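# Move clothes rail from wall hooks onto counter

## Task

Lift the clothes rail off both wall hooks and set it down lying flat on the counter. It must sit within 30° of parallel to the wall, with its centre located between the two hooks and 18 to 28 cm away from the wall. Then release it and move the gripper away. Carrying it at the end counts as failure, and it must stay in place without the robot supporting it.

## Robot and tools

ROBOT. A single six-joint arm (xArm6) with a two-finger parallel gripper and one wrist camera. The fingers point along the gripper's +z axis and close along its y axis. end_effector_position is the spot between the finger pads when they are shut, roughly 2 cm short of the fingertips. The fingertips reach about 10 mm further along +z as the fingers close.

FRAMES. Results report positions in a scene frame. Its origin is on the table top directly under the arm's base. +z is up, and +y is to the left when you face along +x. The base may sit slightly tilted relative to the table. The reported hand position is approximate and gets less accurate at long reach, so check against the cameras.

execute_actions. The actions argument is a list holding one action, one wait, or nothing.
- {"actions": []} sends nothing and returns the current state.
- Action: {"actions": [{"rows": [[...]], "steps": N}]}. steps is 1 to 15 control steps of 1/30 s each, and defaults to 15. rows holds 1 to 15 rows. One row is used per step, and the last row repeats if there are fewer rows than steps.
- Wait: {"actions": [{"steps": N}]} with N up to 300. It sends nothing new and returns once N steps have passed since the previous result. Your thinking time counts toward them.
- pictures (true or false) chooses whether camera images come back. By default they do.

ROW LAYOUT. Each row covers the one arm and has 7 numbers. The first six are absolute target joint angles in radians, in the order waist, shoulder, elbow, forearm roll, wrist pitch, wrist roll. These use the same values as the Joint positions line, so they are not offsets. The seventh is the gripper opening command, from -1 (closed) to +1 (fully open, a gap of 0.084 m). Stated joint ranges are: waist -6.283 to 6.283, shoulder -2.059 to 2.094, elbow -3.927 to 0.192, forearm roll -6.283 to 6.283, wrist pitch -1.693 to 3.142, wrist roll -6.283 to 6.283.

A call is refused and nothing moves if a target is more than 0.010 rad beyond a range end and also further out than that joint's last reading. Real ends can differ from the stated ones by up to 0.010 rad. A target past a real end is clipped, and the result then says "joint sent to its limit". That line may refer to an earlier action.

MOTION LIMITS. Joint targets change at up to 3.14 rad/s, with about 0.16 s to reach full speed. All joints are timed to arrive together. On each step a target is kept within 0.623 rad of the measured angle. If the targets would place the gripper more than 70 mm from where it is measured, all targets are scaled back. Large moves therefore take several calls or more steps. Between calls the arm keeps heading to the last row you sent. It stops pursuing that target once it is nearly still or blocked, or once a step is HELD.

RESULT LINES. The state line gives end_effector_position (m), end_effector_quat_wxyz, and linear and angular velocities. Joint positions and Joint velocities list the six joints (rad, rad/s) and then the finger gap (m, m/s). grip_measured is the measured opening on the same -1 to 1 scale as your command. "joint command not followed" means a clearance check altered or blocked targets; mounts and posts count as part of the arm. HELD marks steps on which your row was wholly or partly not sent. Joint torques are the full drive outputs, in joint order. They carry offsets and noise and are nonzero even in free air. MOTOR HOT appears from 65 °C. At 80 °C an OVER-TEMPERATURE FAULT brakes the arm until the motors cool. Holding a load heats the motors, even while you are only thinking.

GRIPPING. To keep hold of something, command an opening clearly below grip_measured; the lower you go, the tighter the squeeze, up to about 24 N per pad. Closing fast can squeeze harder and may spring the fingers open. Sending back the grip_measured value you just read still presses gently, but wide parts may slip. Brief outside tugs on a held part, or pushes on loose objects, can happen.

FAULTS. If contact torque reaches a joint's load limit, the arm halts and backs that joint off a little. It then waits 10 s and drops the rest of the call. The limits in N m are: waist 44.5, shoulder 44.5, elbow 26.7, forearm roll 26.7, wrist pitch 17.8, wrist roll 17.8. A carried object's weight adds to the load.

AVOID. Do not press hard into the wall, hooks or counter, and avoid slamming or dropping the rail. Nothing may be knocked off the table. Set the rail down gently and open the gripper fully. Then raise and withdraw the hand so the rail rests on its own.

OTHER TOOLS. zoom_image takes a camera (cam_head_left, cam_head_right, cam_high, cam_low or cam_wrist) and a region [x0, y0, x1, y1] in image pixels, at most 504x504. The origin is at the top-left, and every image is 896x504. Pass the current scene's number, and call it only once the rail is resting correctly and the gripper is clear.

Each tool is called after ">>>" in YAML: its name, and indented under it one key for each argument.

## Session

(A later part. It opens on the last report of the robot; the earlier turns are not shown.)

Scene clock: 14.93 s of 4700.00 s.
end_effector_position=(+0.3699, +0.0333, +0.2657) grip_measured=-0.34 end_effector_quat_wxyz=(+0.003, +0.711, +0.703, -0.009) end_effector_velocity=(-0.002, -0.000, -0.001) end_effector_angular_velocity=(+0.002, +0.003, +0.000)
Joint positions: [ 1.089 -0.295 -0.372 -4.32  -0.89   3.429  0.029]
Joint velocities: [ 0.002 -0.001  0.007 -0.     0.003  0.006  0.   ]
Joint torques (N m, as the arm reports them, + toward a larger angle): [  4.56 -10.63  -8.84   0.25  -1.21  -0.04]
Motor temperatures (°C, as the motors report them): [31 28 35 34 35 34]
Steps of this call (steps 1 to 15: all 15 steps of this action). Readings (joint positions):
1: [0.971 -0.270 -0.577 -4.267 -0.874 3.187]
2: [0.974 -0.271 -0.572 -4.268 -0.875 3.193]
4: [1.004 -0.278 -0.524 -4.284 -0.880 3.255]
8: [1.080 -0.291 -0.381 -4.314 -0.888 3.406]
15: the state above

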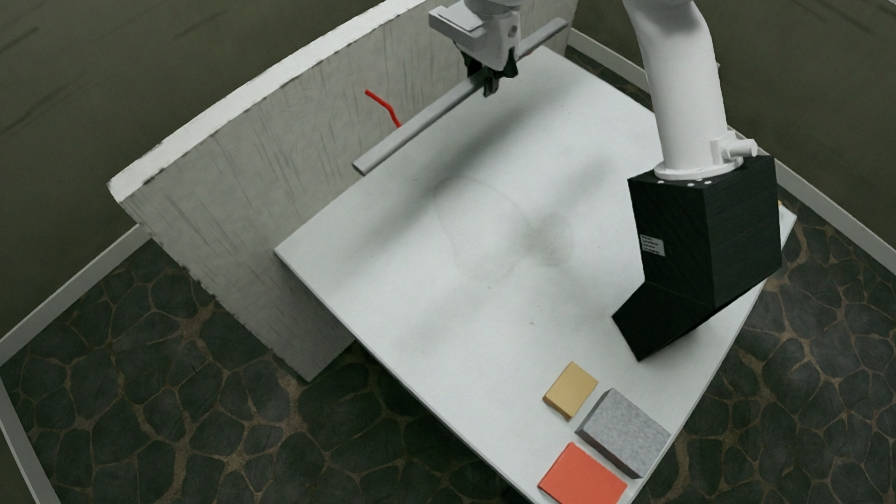

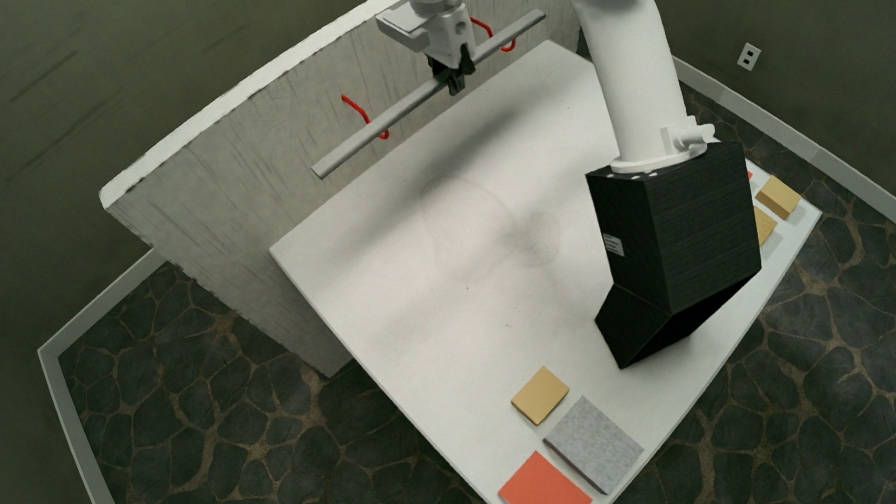

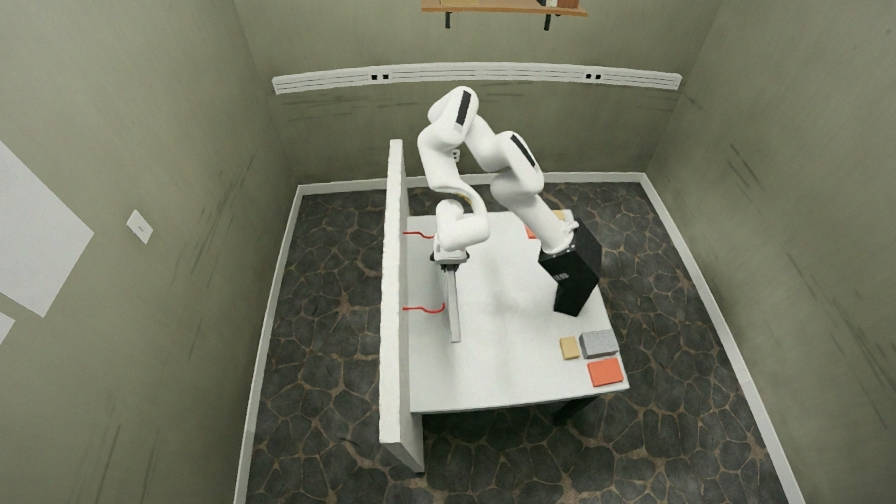

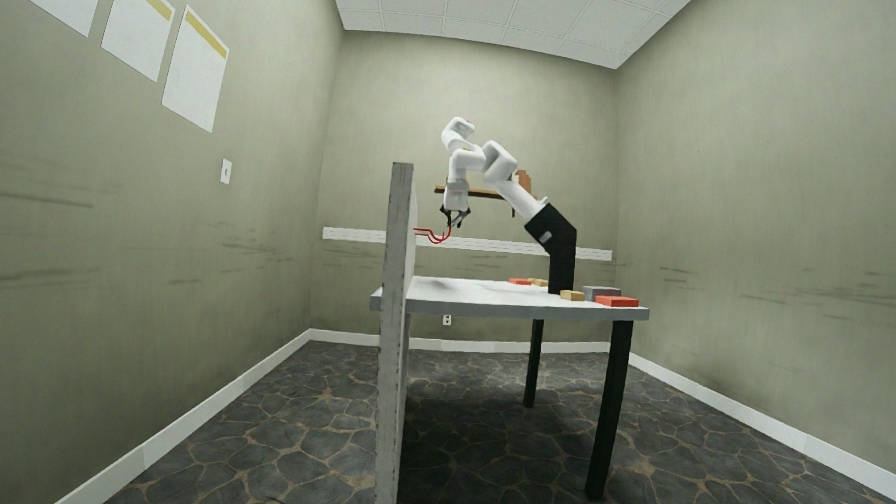

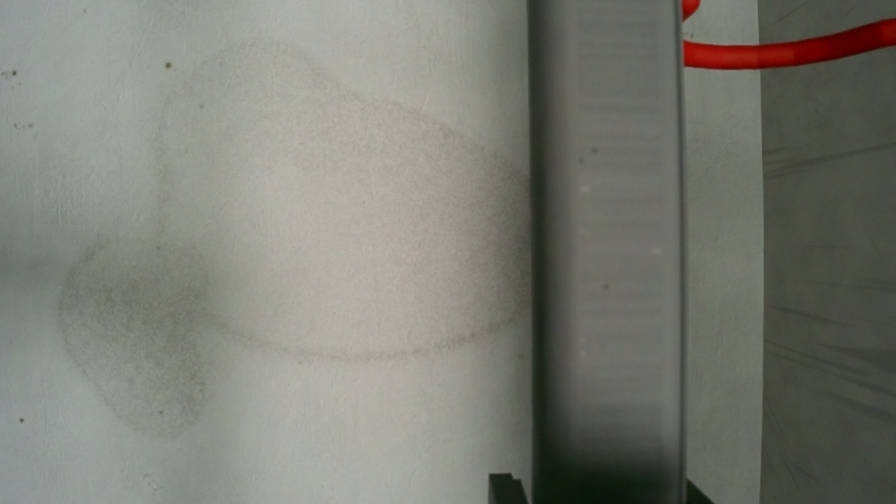

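>>> execute_actions:
  actions:
    - {"rows":[[1.15,-0.307,-0.265,-4.35,-0.897,3.555,-0.75]],"steps":12}
  pictures: false

>>> execute_actions:
  actions:
    - {"rows":[[1.0,-0.1,-0.22,-4.7,-0.86,3.8,-0.75]]}

Scene clock: 17.07 s of 4700.00 s.
end_effector_position=(+0.3425, +0.0257, +0.2632) grip_measured=-0.34 end_effector_quat_wxyz=(+0.006, +0.710, +0.704, -0.012) end_effector_velocity=(+0.001, -0.000, +0.000) end_effector_angular_velocity=(+0.000, -0.003, -0.007)
Joint positions: [ 1.15  -0.307 -0.266 -4.35  -0.897  3.554  0.029]
Joint velocities: [ 0.001 -0.001  0.001 -0.003 -0.001  0.01  -0.   ]
Joint torques (N m, as the arm reports them, + toward a larger angle): [ 4.14 -8.99 -8.17  0.43 -1.19 -0.16]
Motor temperatures (°C, as the motors report them): [31 28 35 34 35 34]
Steps of this call (steps 1 to 15: the robot went on to your last target; steps 16 to 52: nothing new was sent; steps 53 to 64: all 12 steps of this action). Readings (joint positions):
53: [1.090 -0.295 -0.370 -4.320 -0.890 3.431]
54: [1.093 -0.296 -0.365 -4.322 -0.891 3.439]
56: [1.118 -0.301 -0.324 -4.335 -0.893 3.490]
60: [1.148 -0.306 -0.266 -4.348 -0.897 3.548]
64: the state above

Scene clock: 17.57 s of 4700.00 s.
end_effector_position=(+0.3500, +0.0167, +0.2125) grip_measured=-0.34 end_effector_quat_wxyz=(+0.043, +0.683, +0.729, -0.015) end_effector_velocity=(+0.002, +0.002, -0.000) end_effector_angular_velocity=(+0.007, -0.006, -0.002)
Joint positions: [ 1.001 -0.101 -0.221 -4.699 -0.86   3.799  0.029]
Joint velocities: [-0.    -0.001  0.    -0.011  0.001  0.009  0.   ]
Joint torques (N m, as the arm reports them, + toward a larger angle): [  5.19 -11.32  -3.3    0.08  -1.44  -0.02]
Motor temperatures (°C, as the motors report them): [31 28 35 34 35 34]
Steps of this call (steps 1 to 15: all 15 steps of this action). Readings (joint positions):
1: [1.149 -0.307 -0.266 -4.351 -0.897 3.555]
2: [1.146 -0.303 -0.265 -4.358 -0.895 3.561]
4: [1.118 -0.266 -0.258 -4.421 -0.886 3.605]
8: [1.021 -0.129 -0.226 -4.645 -0.864 3.761]
15: the state above

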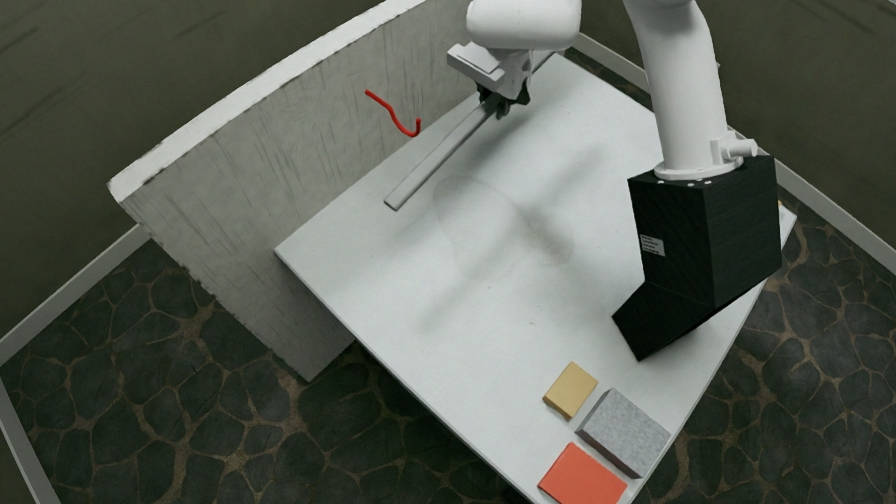

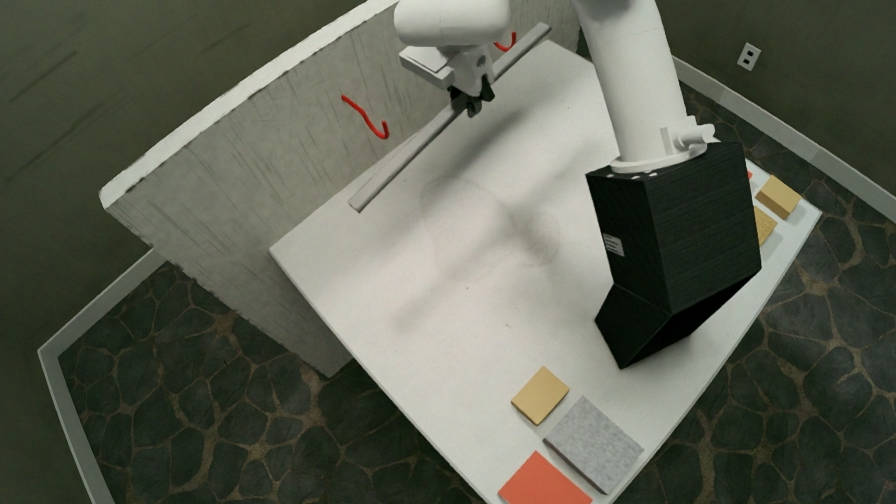

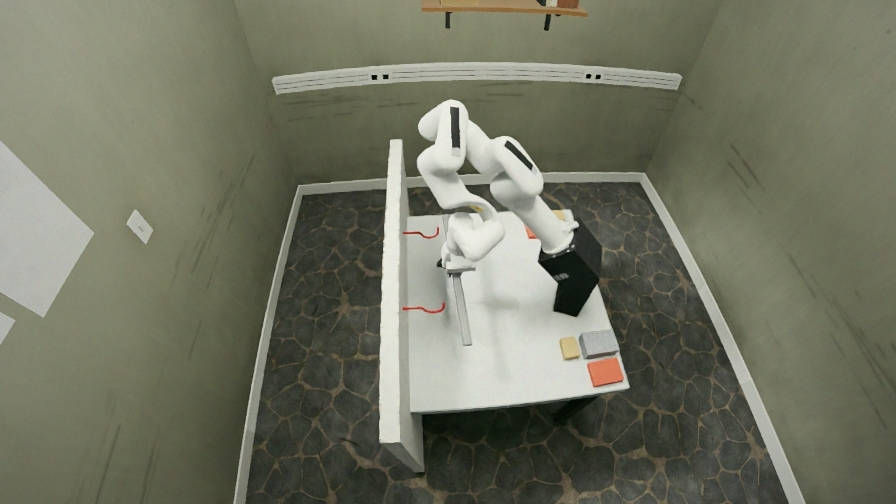

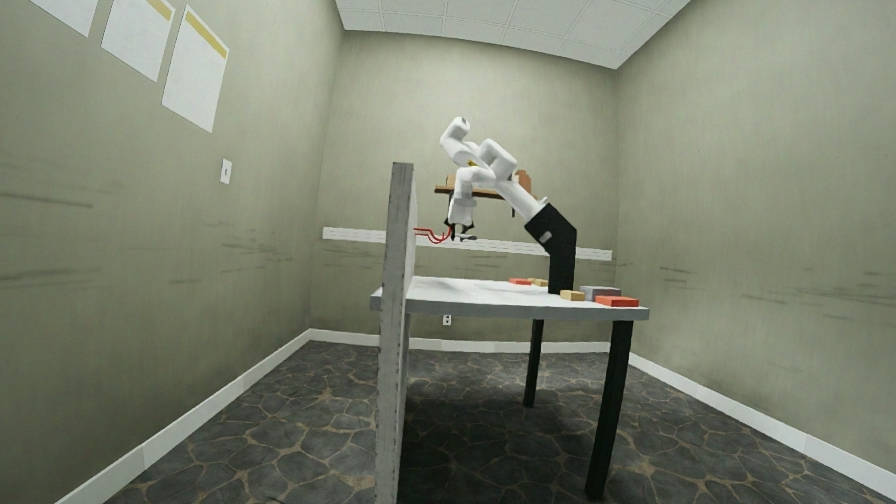

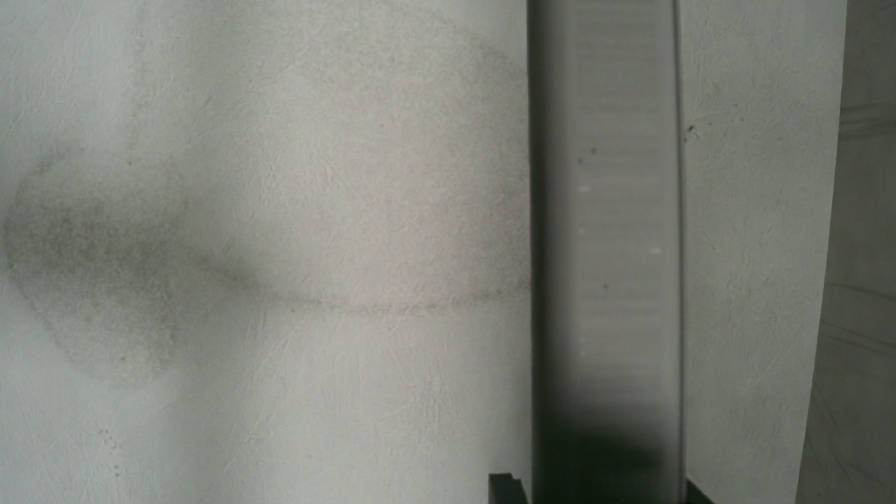

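>>> execute_actions:
  actions:
    - {"rows":[[0.85,0.07,-0.225,-5.04,-0.84,4.08,-0.75],[0.85,0.07,-0.225,-5.04,-0.84,4.08,-0.75],[0.85,0.07,-0.225,-5.04,-0.84,4.08,-0.75],[0.85,0.07,-0.225,-5.04,-0.84,4.08,-0.75],[0.85,0.07,-0.225,-5.04,-0.84,4.08,-0.75],[0.85,0.07,-0.225,-5.04,-0.84,4.08,-0.75],[0.85,0.07,-0.225,-5.04,-0.84,4.08,-0.75],[0.72,0.25,-0.235,-5.333,-0.84,4.323,-0.75]]}
  pictures: false

>>> execute_actions:
  actions:
    - {"rows":[[0.56,0.48,-0.35,-5.563,-0.93,4.443,-0.75]]}
  pictures: false

>>> execute_actions:
  actions:
    - {"rows":[[0.46,0.645,-0.435,-5.683,-1.0,4.493,-0.75]]}

Scene clock: 19.30 s of 4700.00 s.
end_effector_position=(+0.3296, +0.0386, +0.1282) grip_measured=-0.34 end_effector_quat_wxyz=(+0.005, +0.697, +0.717, -0.001) end_effector_velocity=(-0.084, +0.016, -0.074) end_effector_angular_velocity=(+0.086, +0.177, -0.034)
Joint positions: [ 0.73   0.237 -0.233 -5.307 -0.839  4.3    0.029]
Joint velocities: [-0.229  0.329  0.012 -0.499  0.005  0.424  0.   ]
Joint torques (N m, as the arm reports them, + toward a larger angle): [  9.92 -26.4    1.92   1.92  -1.93  -0.65]
Motor temperatures (°C, as the motors report them): [31 28 35 34 35 34]
Steps of this call (steps 1 to 15: the robot went on to your last target; steps 16 to 37: nothing new was sent; steps 38 to 52: all 15 steps of this action). Readings (joint positions):
38: [1.000 -0.100 -0.220 -4.701 -0.860 3.801]
39: [0.997 -0.097 -0.220 -4.708 -0.860 3.807]
41: [0.970 -0.067 -0.221 -4.771 -0.856 3.859]
45: [0.871 0.047 -0.225 -4.990 -0.843 4.038]
52: the state above

Scene clock: 19.80 s of 4700.00 s.
end_effector_position=(+0.3243, +0.0444, +0.0721) grip_measured=-0.34 end_effector_quat_wxyz=(+0.003, +0.705, +0.709, +0.005) end_effector_velocity=(+0.000, +0.000, -0.001) end_effector_angular_velocity=(+0.002, -0.001, -0.001)
Joint positions: [ 0.561  0.478 -0.35  -5.562 -0.93   4.443  0.029]
Joint velocities: [-0.003  0.004 -0.002 -0.006 -0.002  0.003  0.   ]
Joint torques (N m, as the arm reports them, + toward a larger angle): [  6.38 -15.5    8.25   0.14  -1.37  -0.13]
Motor temperatures (°C, as the motors report them): [31 28 35 34 35 34]
Steps of this call (steps 1 to 15: all 15 steps of this action). Readings (joint positions):
1: [0.724 0.245 -0.233 -5.319 -0.839 4.311]
2: [0.718 0.254 -0.236 -5.333 -0.844 4.321]
4: [0.675 0.314 -0.268 -5.401 -0.871 4.358]
8: [0.571 0.464 -0.342 -5.543 -0.921 4.432]
15: the state above

Scene clock: 20.30 s of 4700.00 s.
end_effector_position=(+0.3091, +0.0412, +0.0342) grip_measured=-0.34 end_effector_quat_wxyz=(+0.002, +0.708, +0.706, +0.003) end_effector_velocity=(-0.002, -0.001, -0.001) end_effector_angular_velocity=(-0.001, +0.003, +0.000)
Joint positions: [ 0.461  0.644 -0.435 -5.683 -1.     4.493  0.029]
Joint velocities: [-0.002  0.003  0.    -0.001 -0.001  0.001 -0.   ]
Joint torques (N m, as the arm reports them, + toward a larger angle): [  6.62 -15.36  10.48   0.11  -1.24  -0.18]
Motor temperatures (°C, as the motors report them): [31 28 35 34 35 34]
Steps of this call (steps 1 to 15: all 15 steps of this action). Readings (joint positions):
1: [0.561 0.479 -0.350 -5.563 -0.930 4.443]
2: [0.557 0.485 -0.353 -5.568 -0.934 4.445]
4: [0.523 0.541 -0.384 -5.611 -0.959 4.463]
8: [0.464 0.639 -0.429 -5.676 -0.994 4.490]
15: the state above

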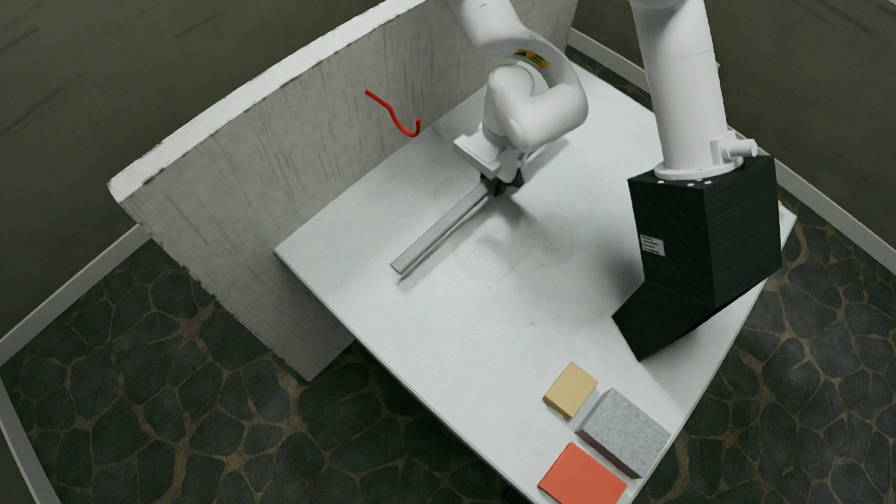

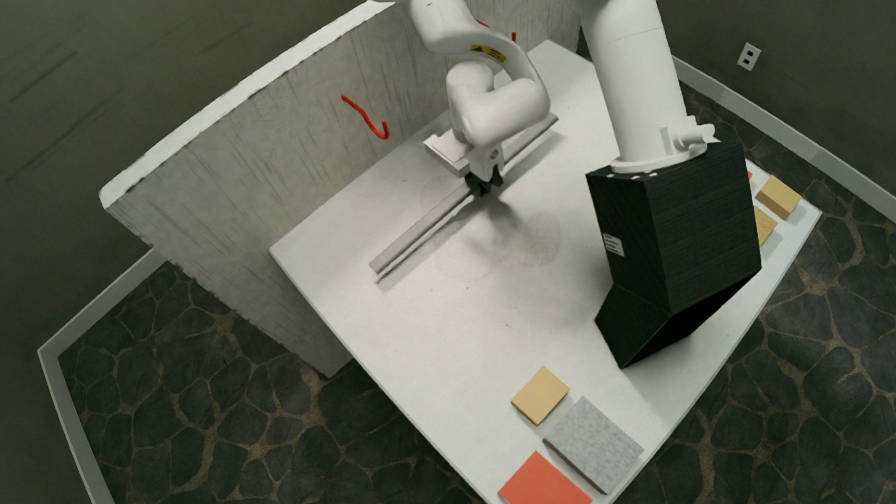

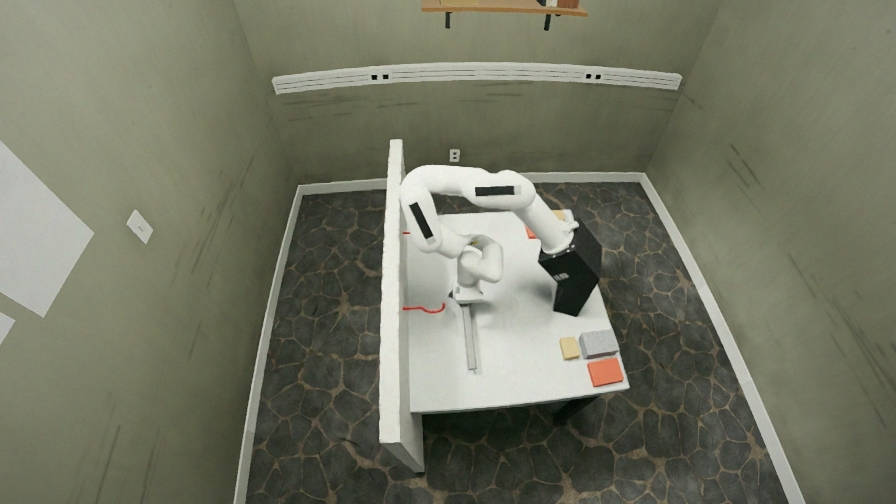

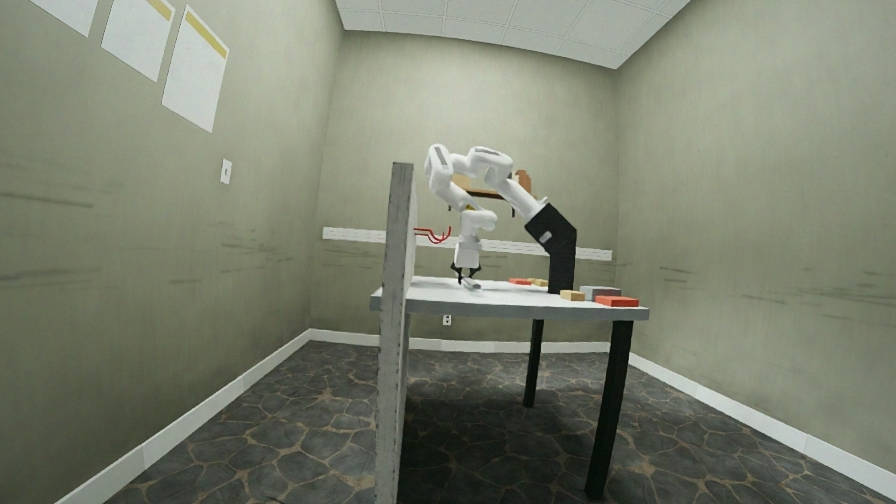

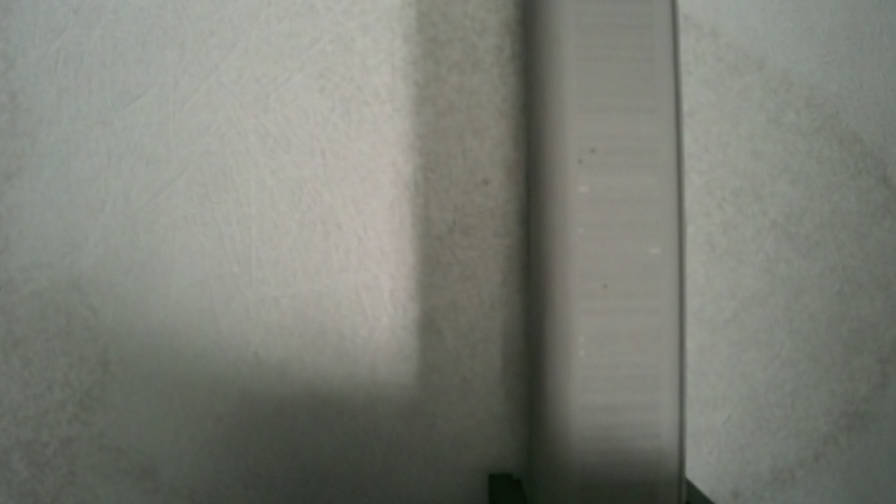

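>>> execute_actions:
  actions:
    - {"rows":[[0.442,0.677,-0.453,-5.705,-1.014,4.504,-0.75]],"steps":10}
  pictures: false

>>> execute_actions:
  actions:
    - {"rows":[[0.442,0.677,-0.453,-5.705,-1.014,4.504,-0.3],[0.442,0.677,-0.453,-5.705,-1.014,4.504,-0.25],[0.442,0.677,-0.453,-5.705,-1.014,4.504,-0.2],[0.442,0.677,-0.453,-5.705,-1.014,4.504,-0.1],[0.442,0.677,-0.453,-5.705,-1.014,4.504,0.1],[0.442,0.677,-0.453,-5.705,-1.014,4.504,0.3],[0.442,0.677,-0.453,-5.705,-1.014,4.504,0.6]],"steps":12}
  pictures: false

>>> execute_actions:
  actions:
    - {"rows":[[0.56,0.48,-0.35,-5.563,-0.93,4.443,0.6]]}

Scene clock: 22.53 s of 4700.00 s.
end_effector_position=(+0.3053, +0.0408, +0.0268) grip_measured=-0.34 end_effector_quat_wxyz=(+0.001, +0.710, +0.704, +0.003) end_effector_velocity=(+0.003, +0.001, -0.000) end_effector_angular_velocity=(+0.002, -0.008, -0.002)
Joint positions: [ 0.442  0.677 -0.453 -5.705 -1.014  4.504  0.029]
Joint velocities: [-0.     0.    -0.004 -0.004 -0.004  0.002  0.   ]
Joint torques (N m, as the arm reports them, + toward a larger angle): [  6.56 -15.24  10.88   0.17  -1.39  -0.12]
Motor temperatures (°C, as the motors report them): [31 28 35 34 35 34]
Steps of this call (steps 1 to 15: the robot went on to your last target; steps 16 to 57: nothing new was sent; steps 58 to 67: all 10 steps of this action). Readings (joint positions):
58: [0.460 0.645 -0.435 -5.683 -1.000 4.493]
59: [0.457 0.650 -0.438 -5.687 -1.003 4.495]
61: [0.448 0.666 -0.448 -5.698 -1.009 4.500]
65: [0.442 0.677 -0.452 -5.704 -1.013 4.504]
67: the state above

Scene clock: 22.93 s of 4700.00 s.
end_effector_position=(+0.3054, +0.0408, +0.0268) grip_measured=+0.59 end_effector_quat_wxyz=(+0.001, +0.710, +0.705, +0.003) end_effector_velocity=(-0.001, -0.000, -0.000) end_effector_angular_velocity=(-0.000, +0.002, +0.000)
Joint positions: [ 0.442  0.677 -0.453 -5.705 -1.014  4.504  0.068]
Joint velocities: [-0.001  0.001 -0.    -0.     0.001  0.     0.007]
Joint torques (N m, as the arm reports them, + toward a larger angle): [  6.34 -14.9   10.25   0.35  -1.23  -0.02]
Motor temperatures (°C, as the motors report them): [31 28 35 34 35 34]
Steps of this call (steps 1 to 12: all 12 steps of this action). Readings (joint positions):
1: [0.442 0.677 -0.453 -5.705 -1.014 4.504]
2: [0.442 0.677 -0.453 -5.705 -1.014 4.504]
4: [0.442 0.677 -0.453 -5.705 -1.014 4.504]
8: [0.442 0.677 -0.453 -5.705 -1.014 4.504]
12: the state above

Scene clock: 23.43 s of 4700.00 s.
end_effector_position=(+0.3233, +0.0441, +0.0714) grip_measured=+0.59 end_effector_quat_wxyz=(+0.002, +0.705, +0.709, +0.004) end_effector_velocity=(+0.001, +0.000, +0.000) end_effector_angular_velocity=(-0.000, -0.001, -0.001)
Joint positions: [ 0.559  0.481 -0.35  -5.563 -0.93   4.443  0.069]
Joint velocities: [ 0.001 -0.002 -0.     0.002  0.001 -0.001  0.   ]
Joint torques (N m, as the arm reports them, + toward a larger angle): [  6.44 -15.47   7.78   0.07  -1.21  -0.14]
Motor temperatures (°C, as the motors report them): [31 28 35 34 35 34]
Steps of this call (steps 1 to 15: all 15 steps of this action). Readings (joint positions):
1: [0.442 0.676 -0.453 -5.705 -1.014 4.504]
2: [0.446 0.670 -0.449 -5.699 -1.010 4.501]
4: [0.480 0.613 -0.417 -5.655 -0.983 4.482]
8: [0.555 0.489 -0.357 -5.573 -0.938 4.448]
15: the state above

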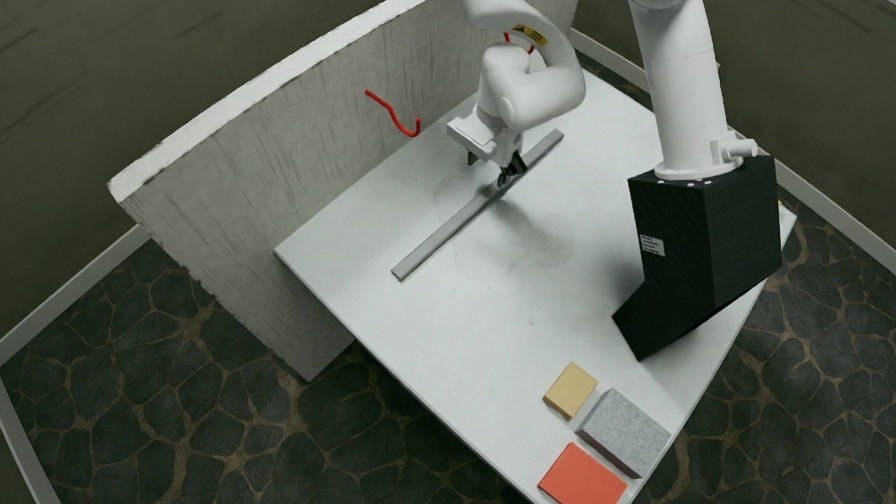

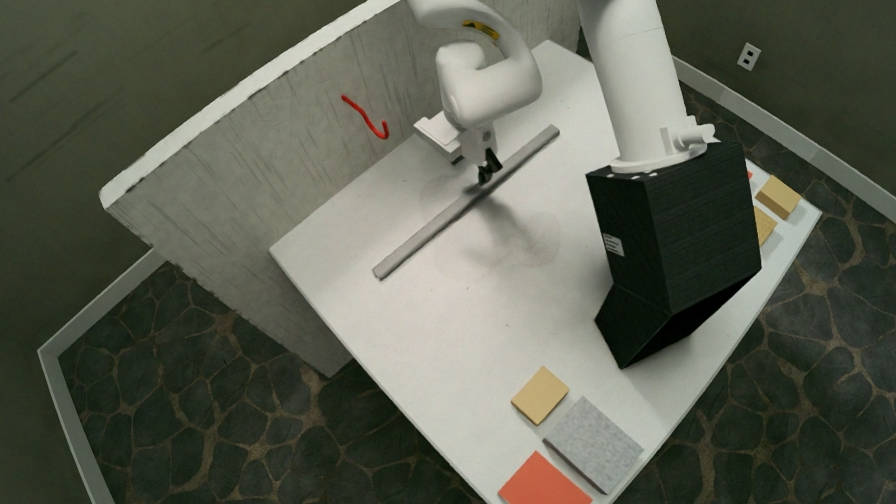

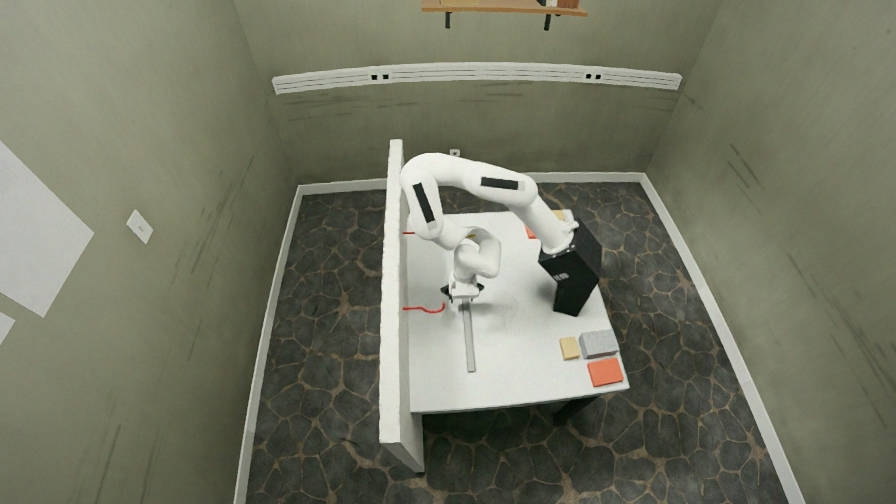

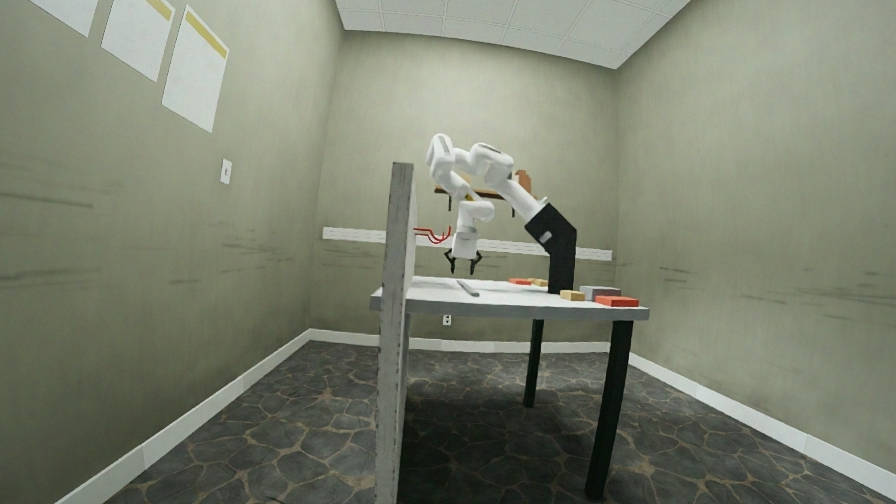

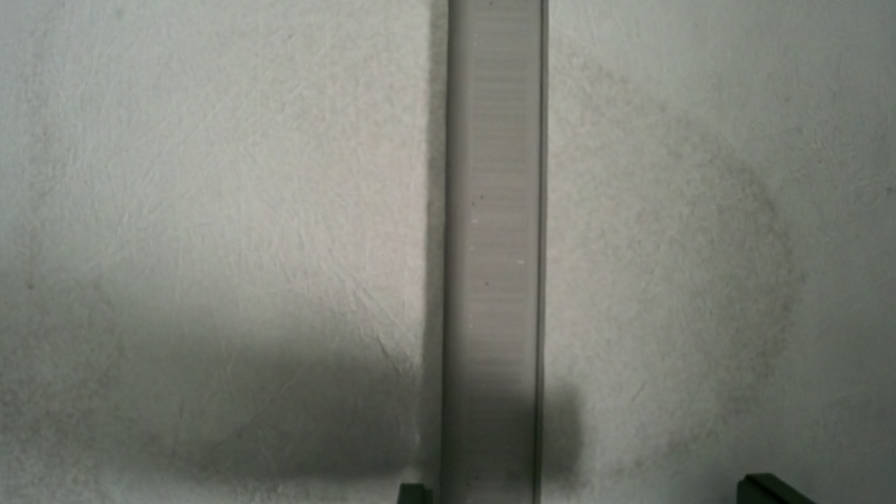

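>>> finished_scene:
  scene: 2

The scene is finished: the task was done.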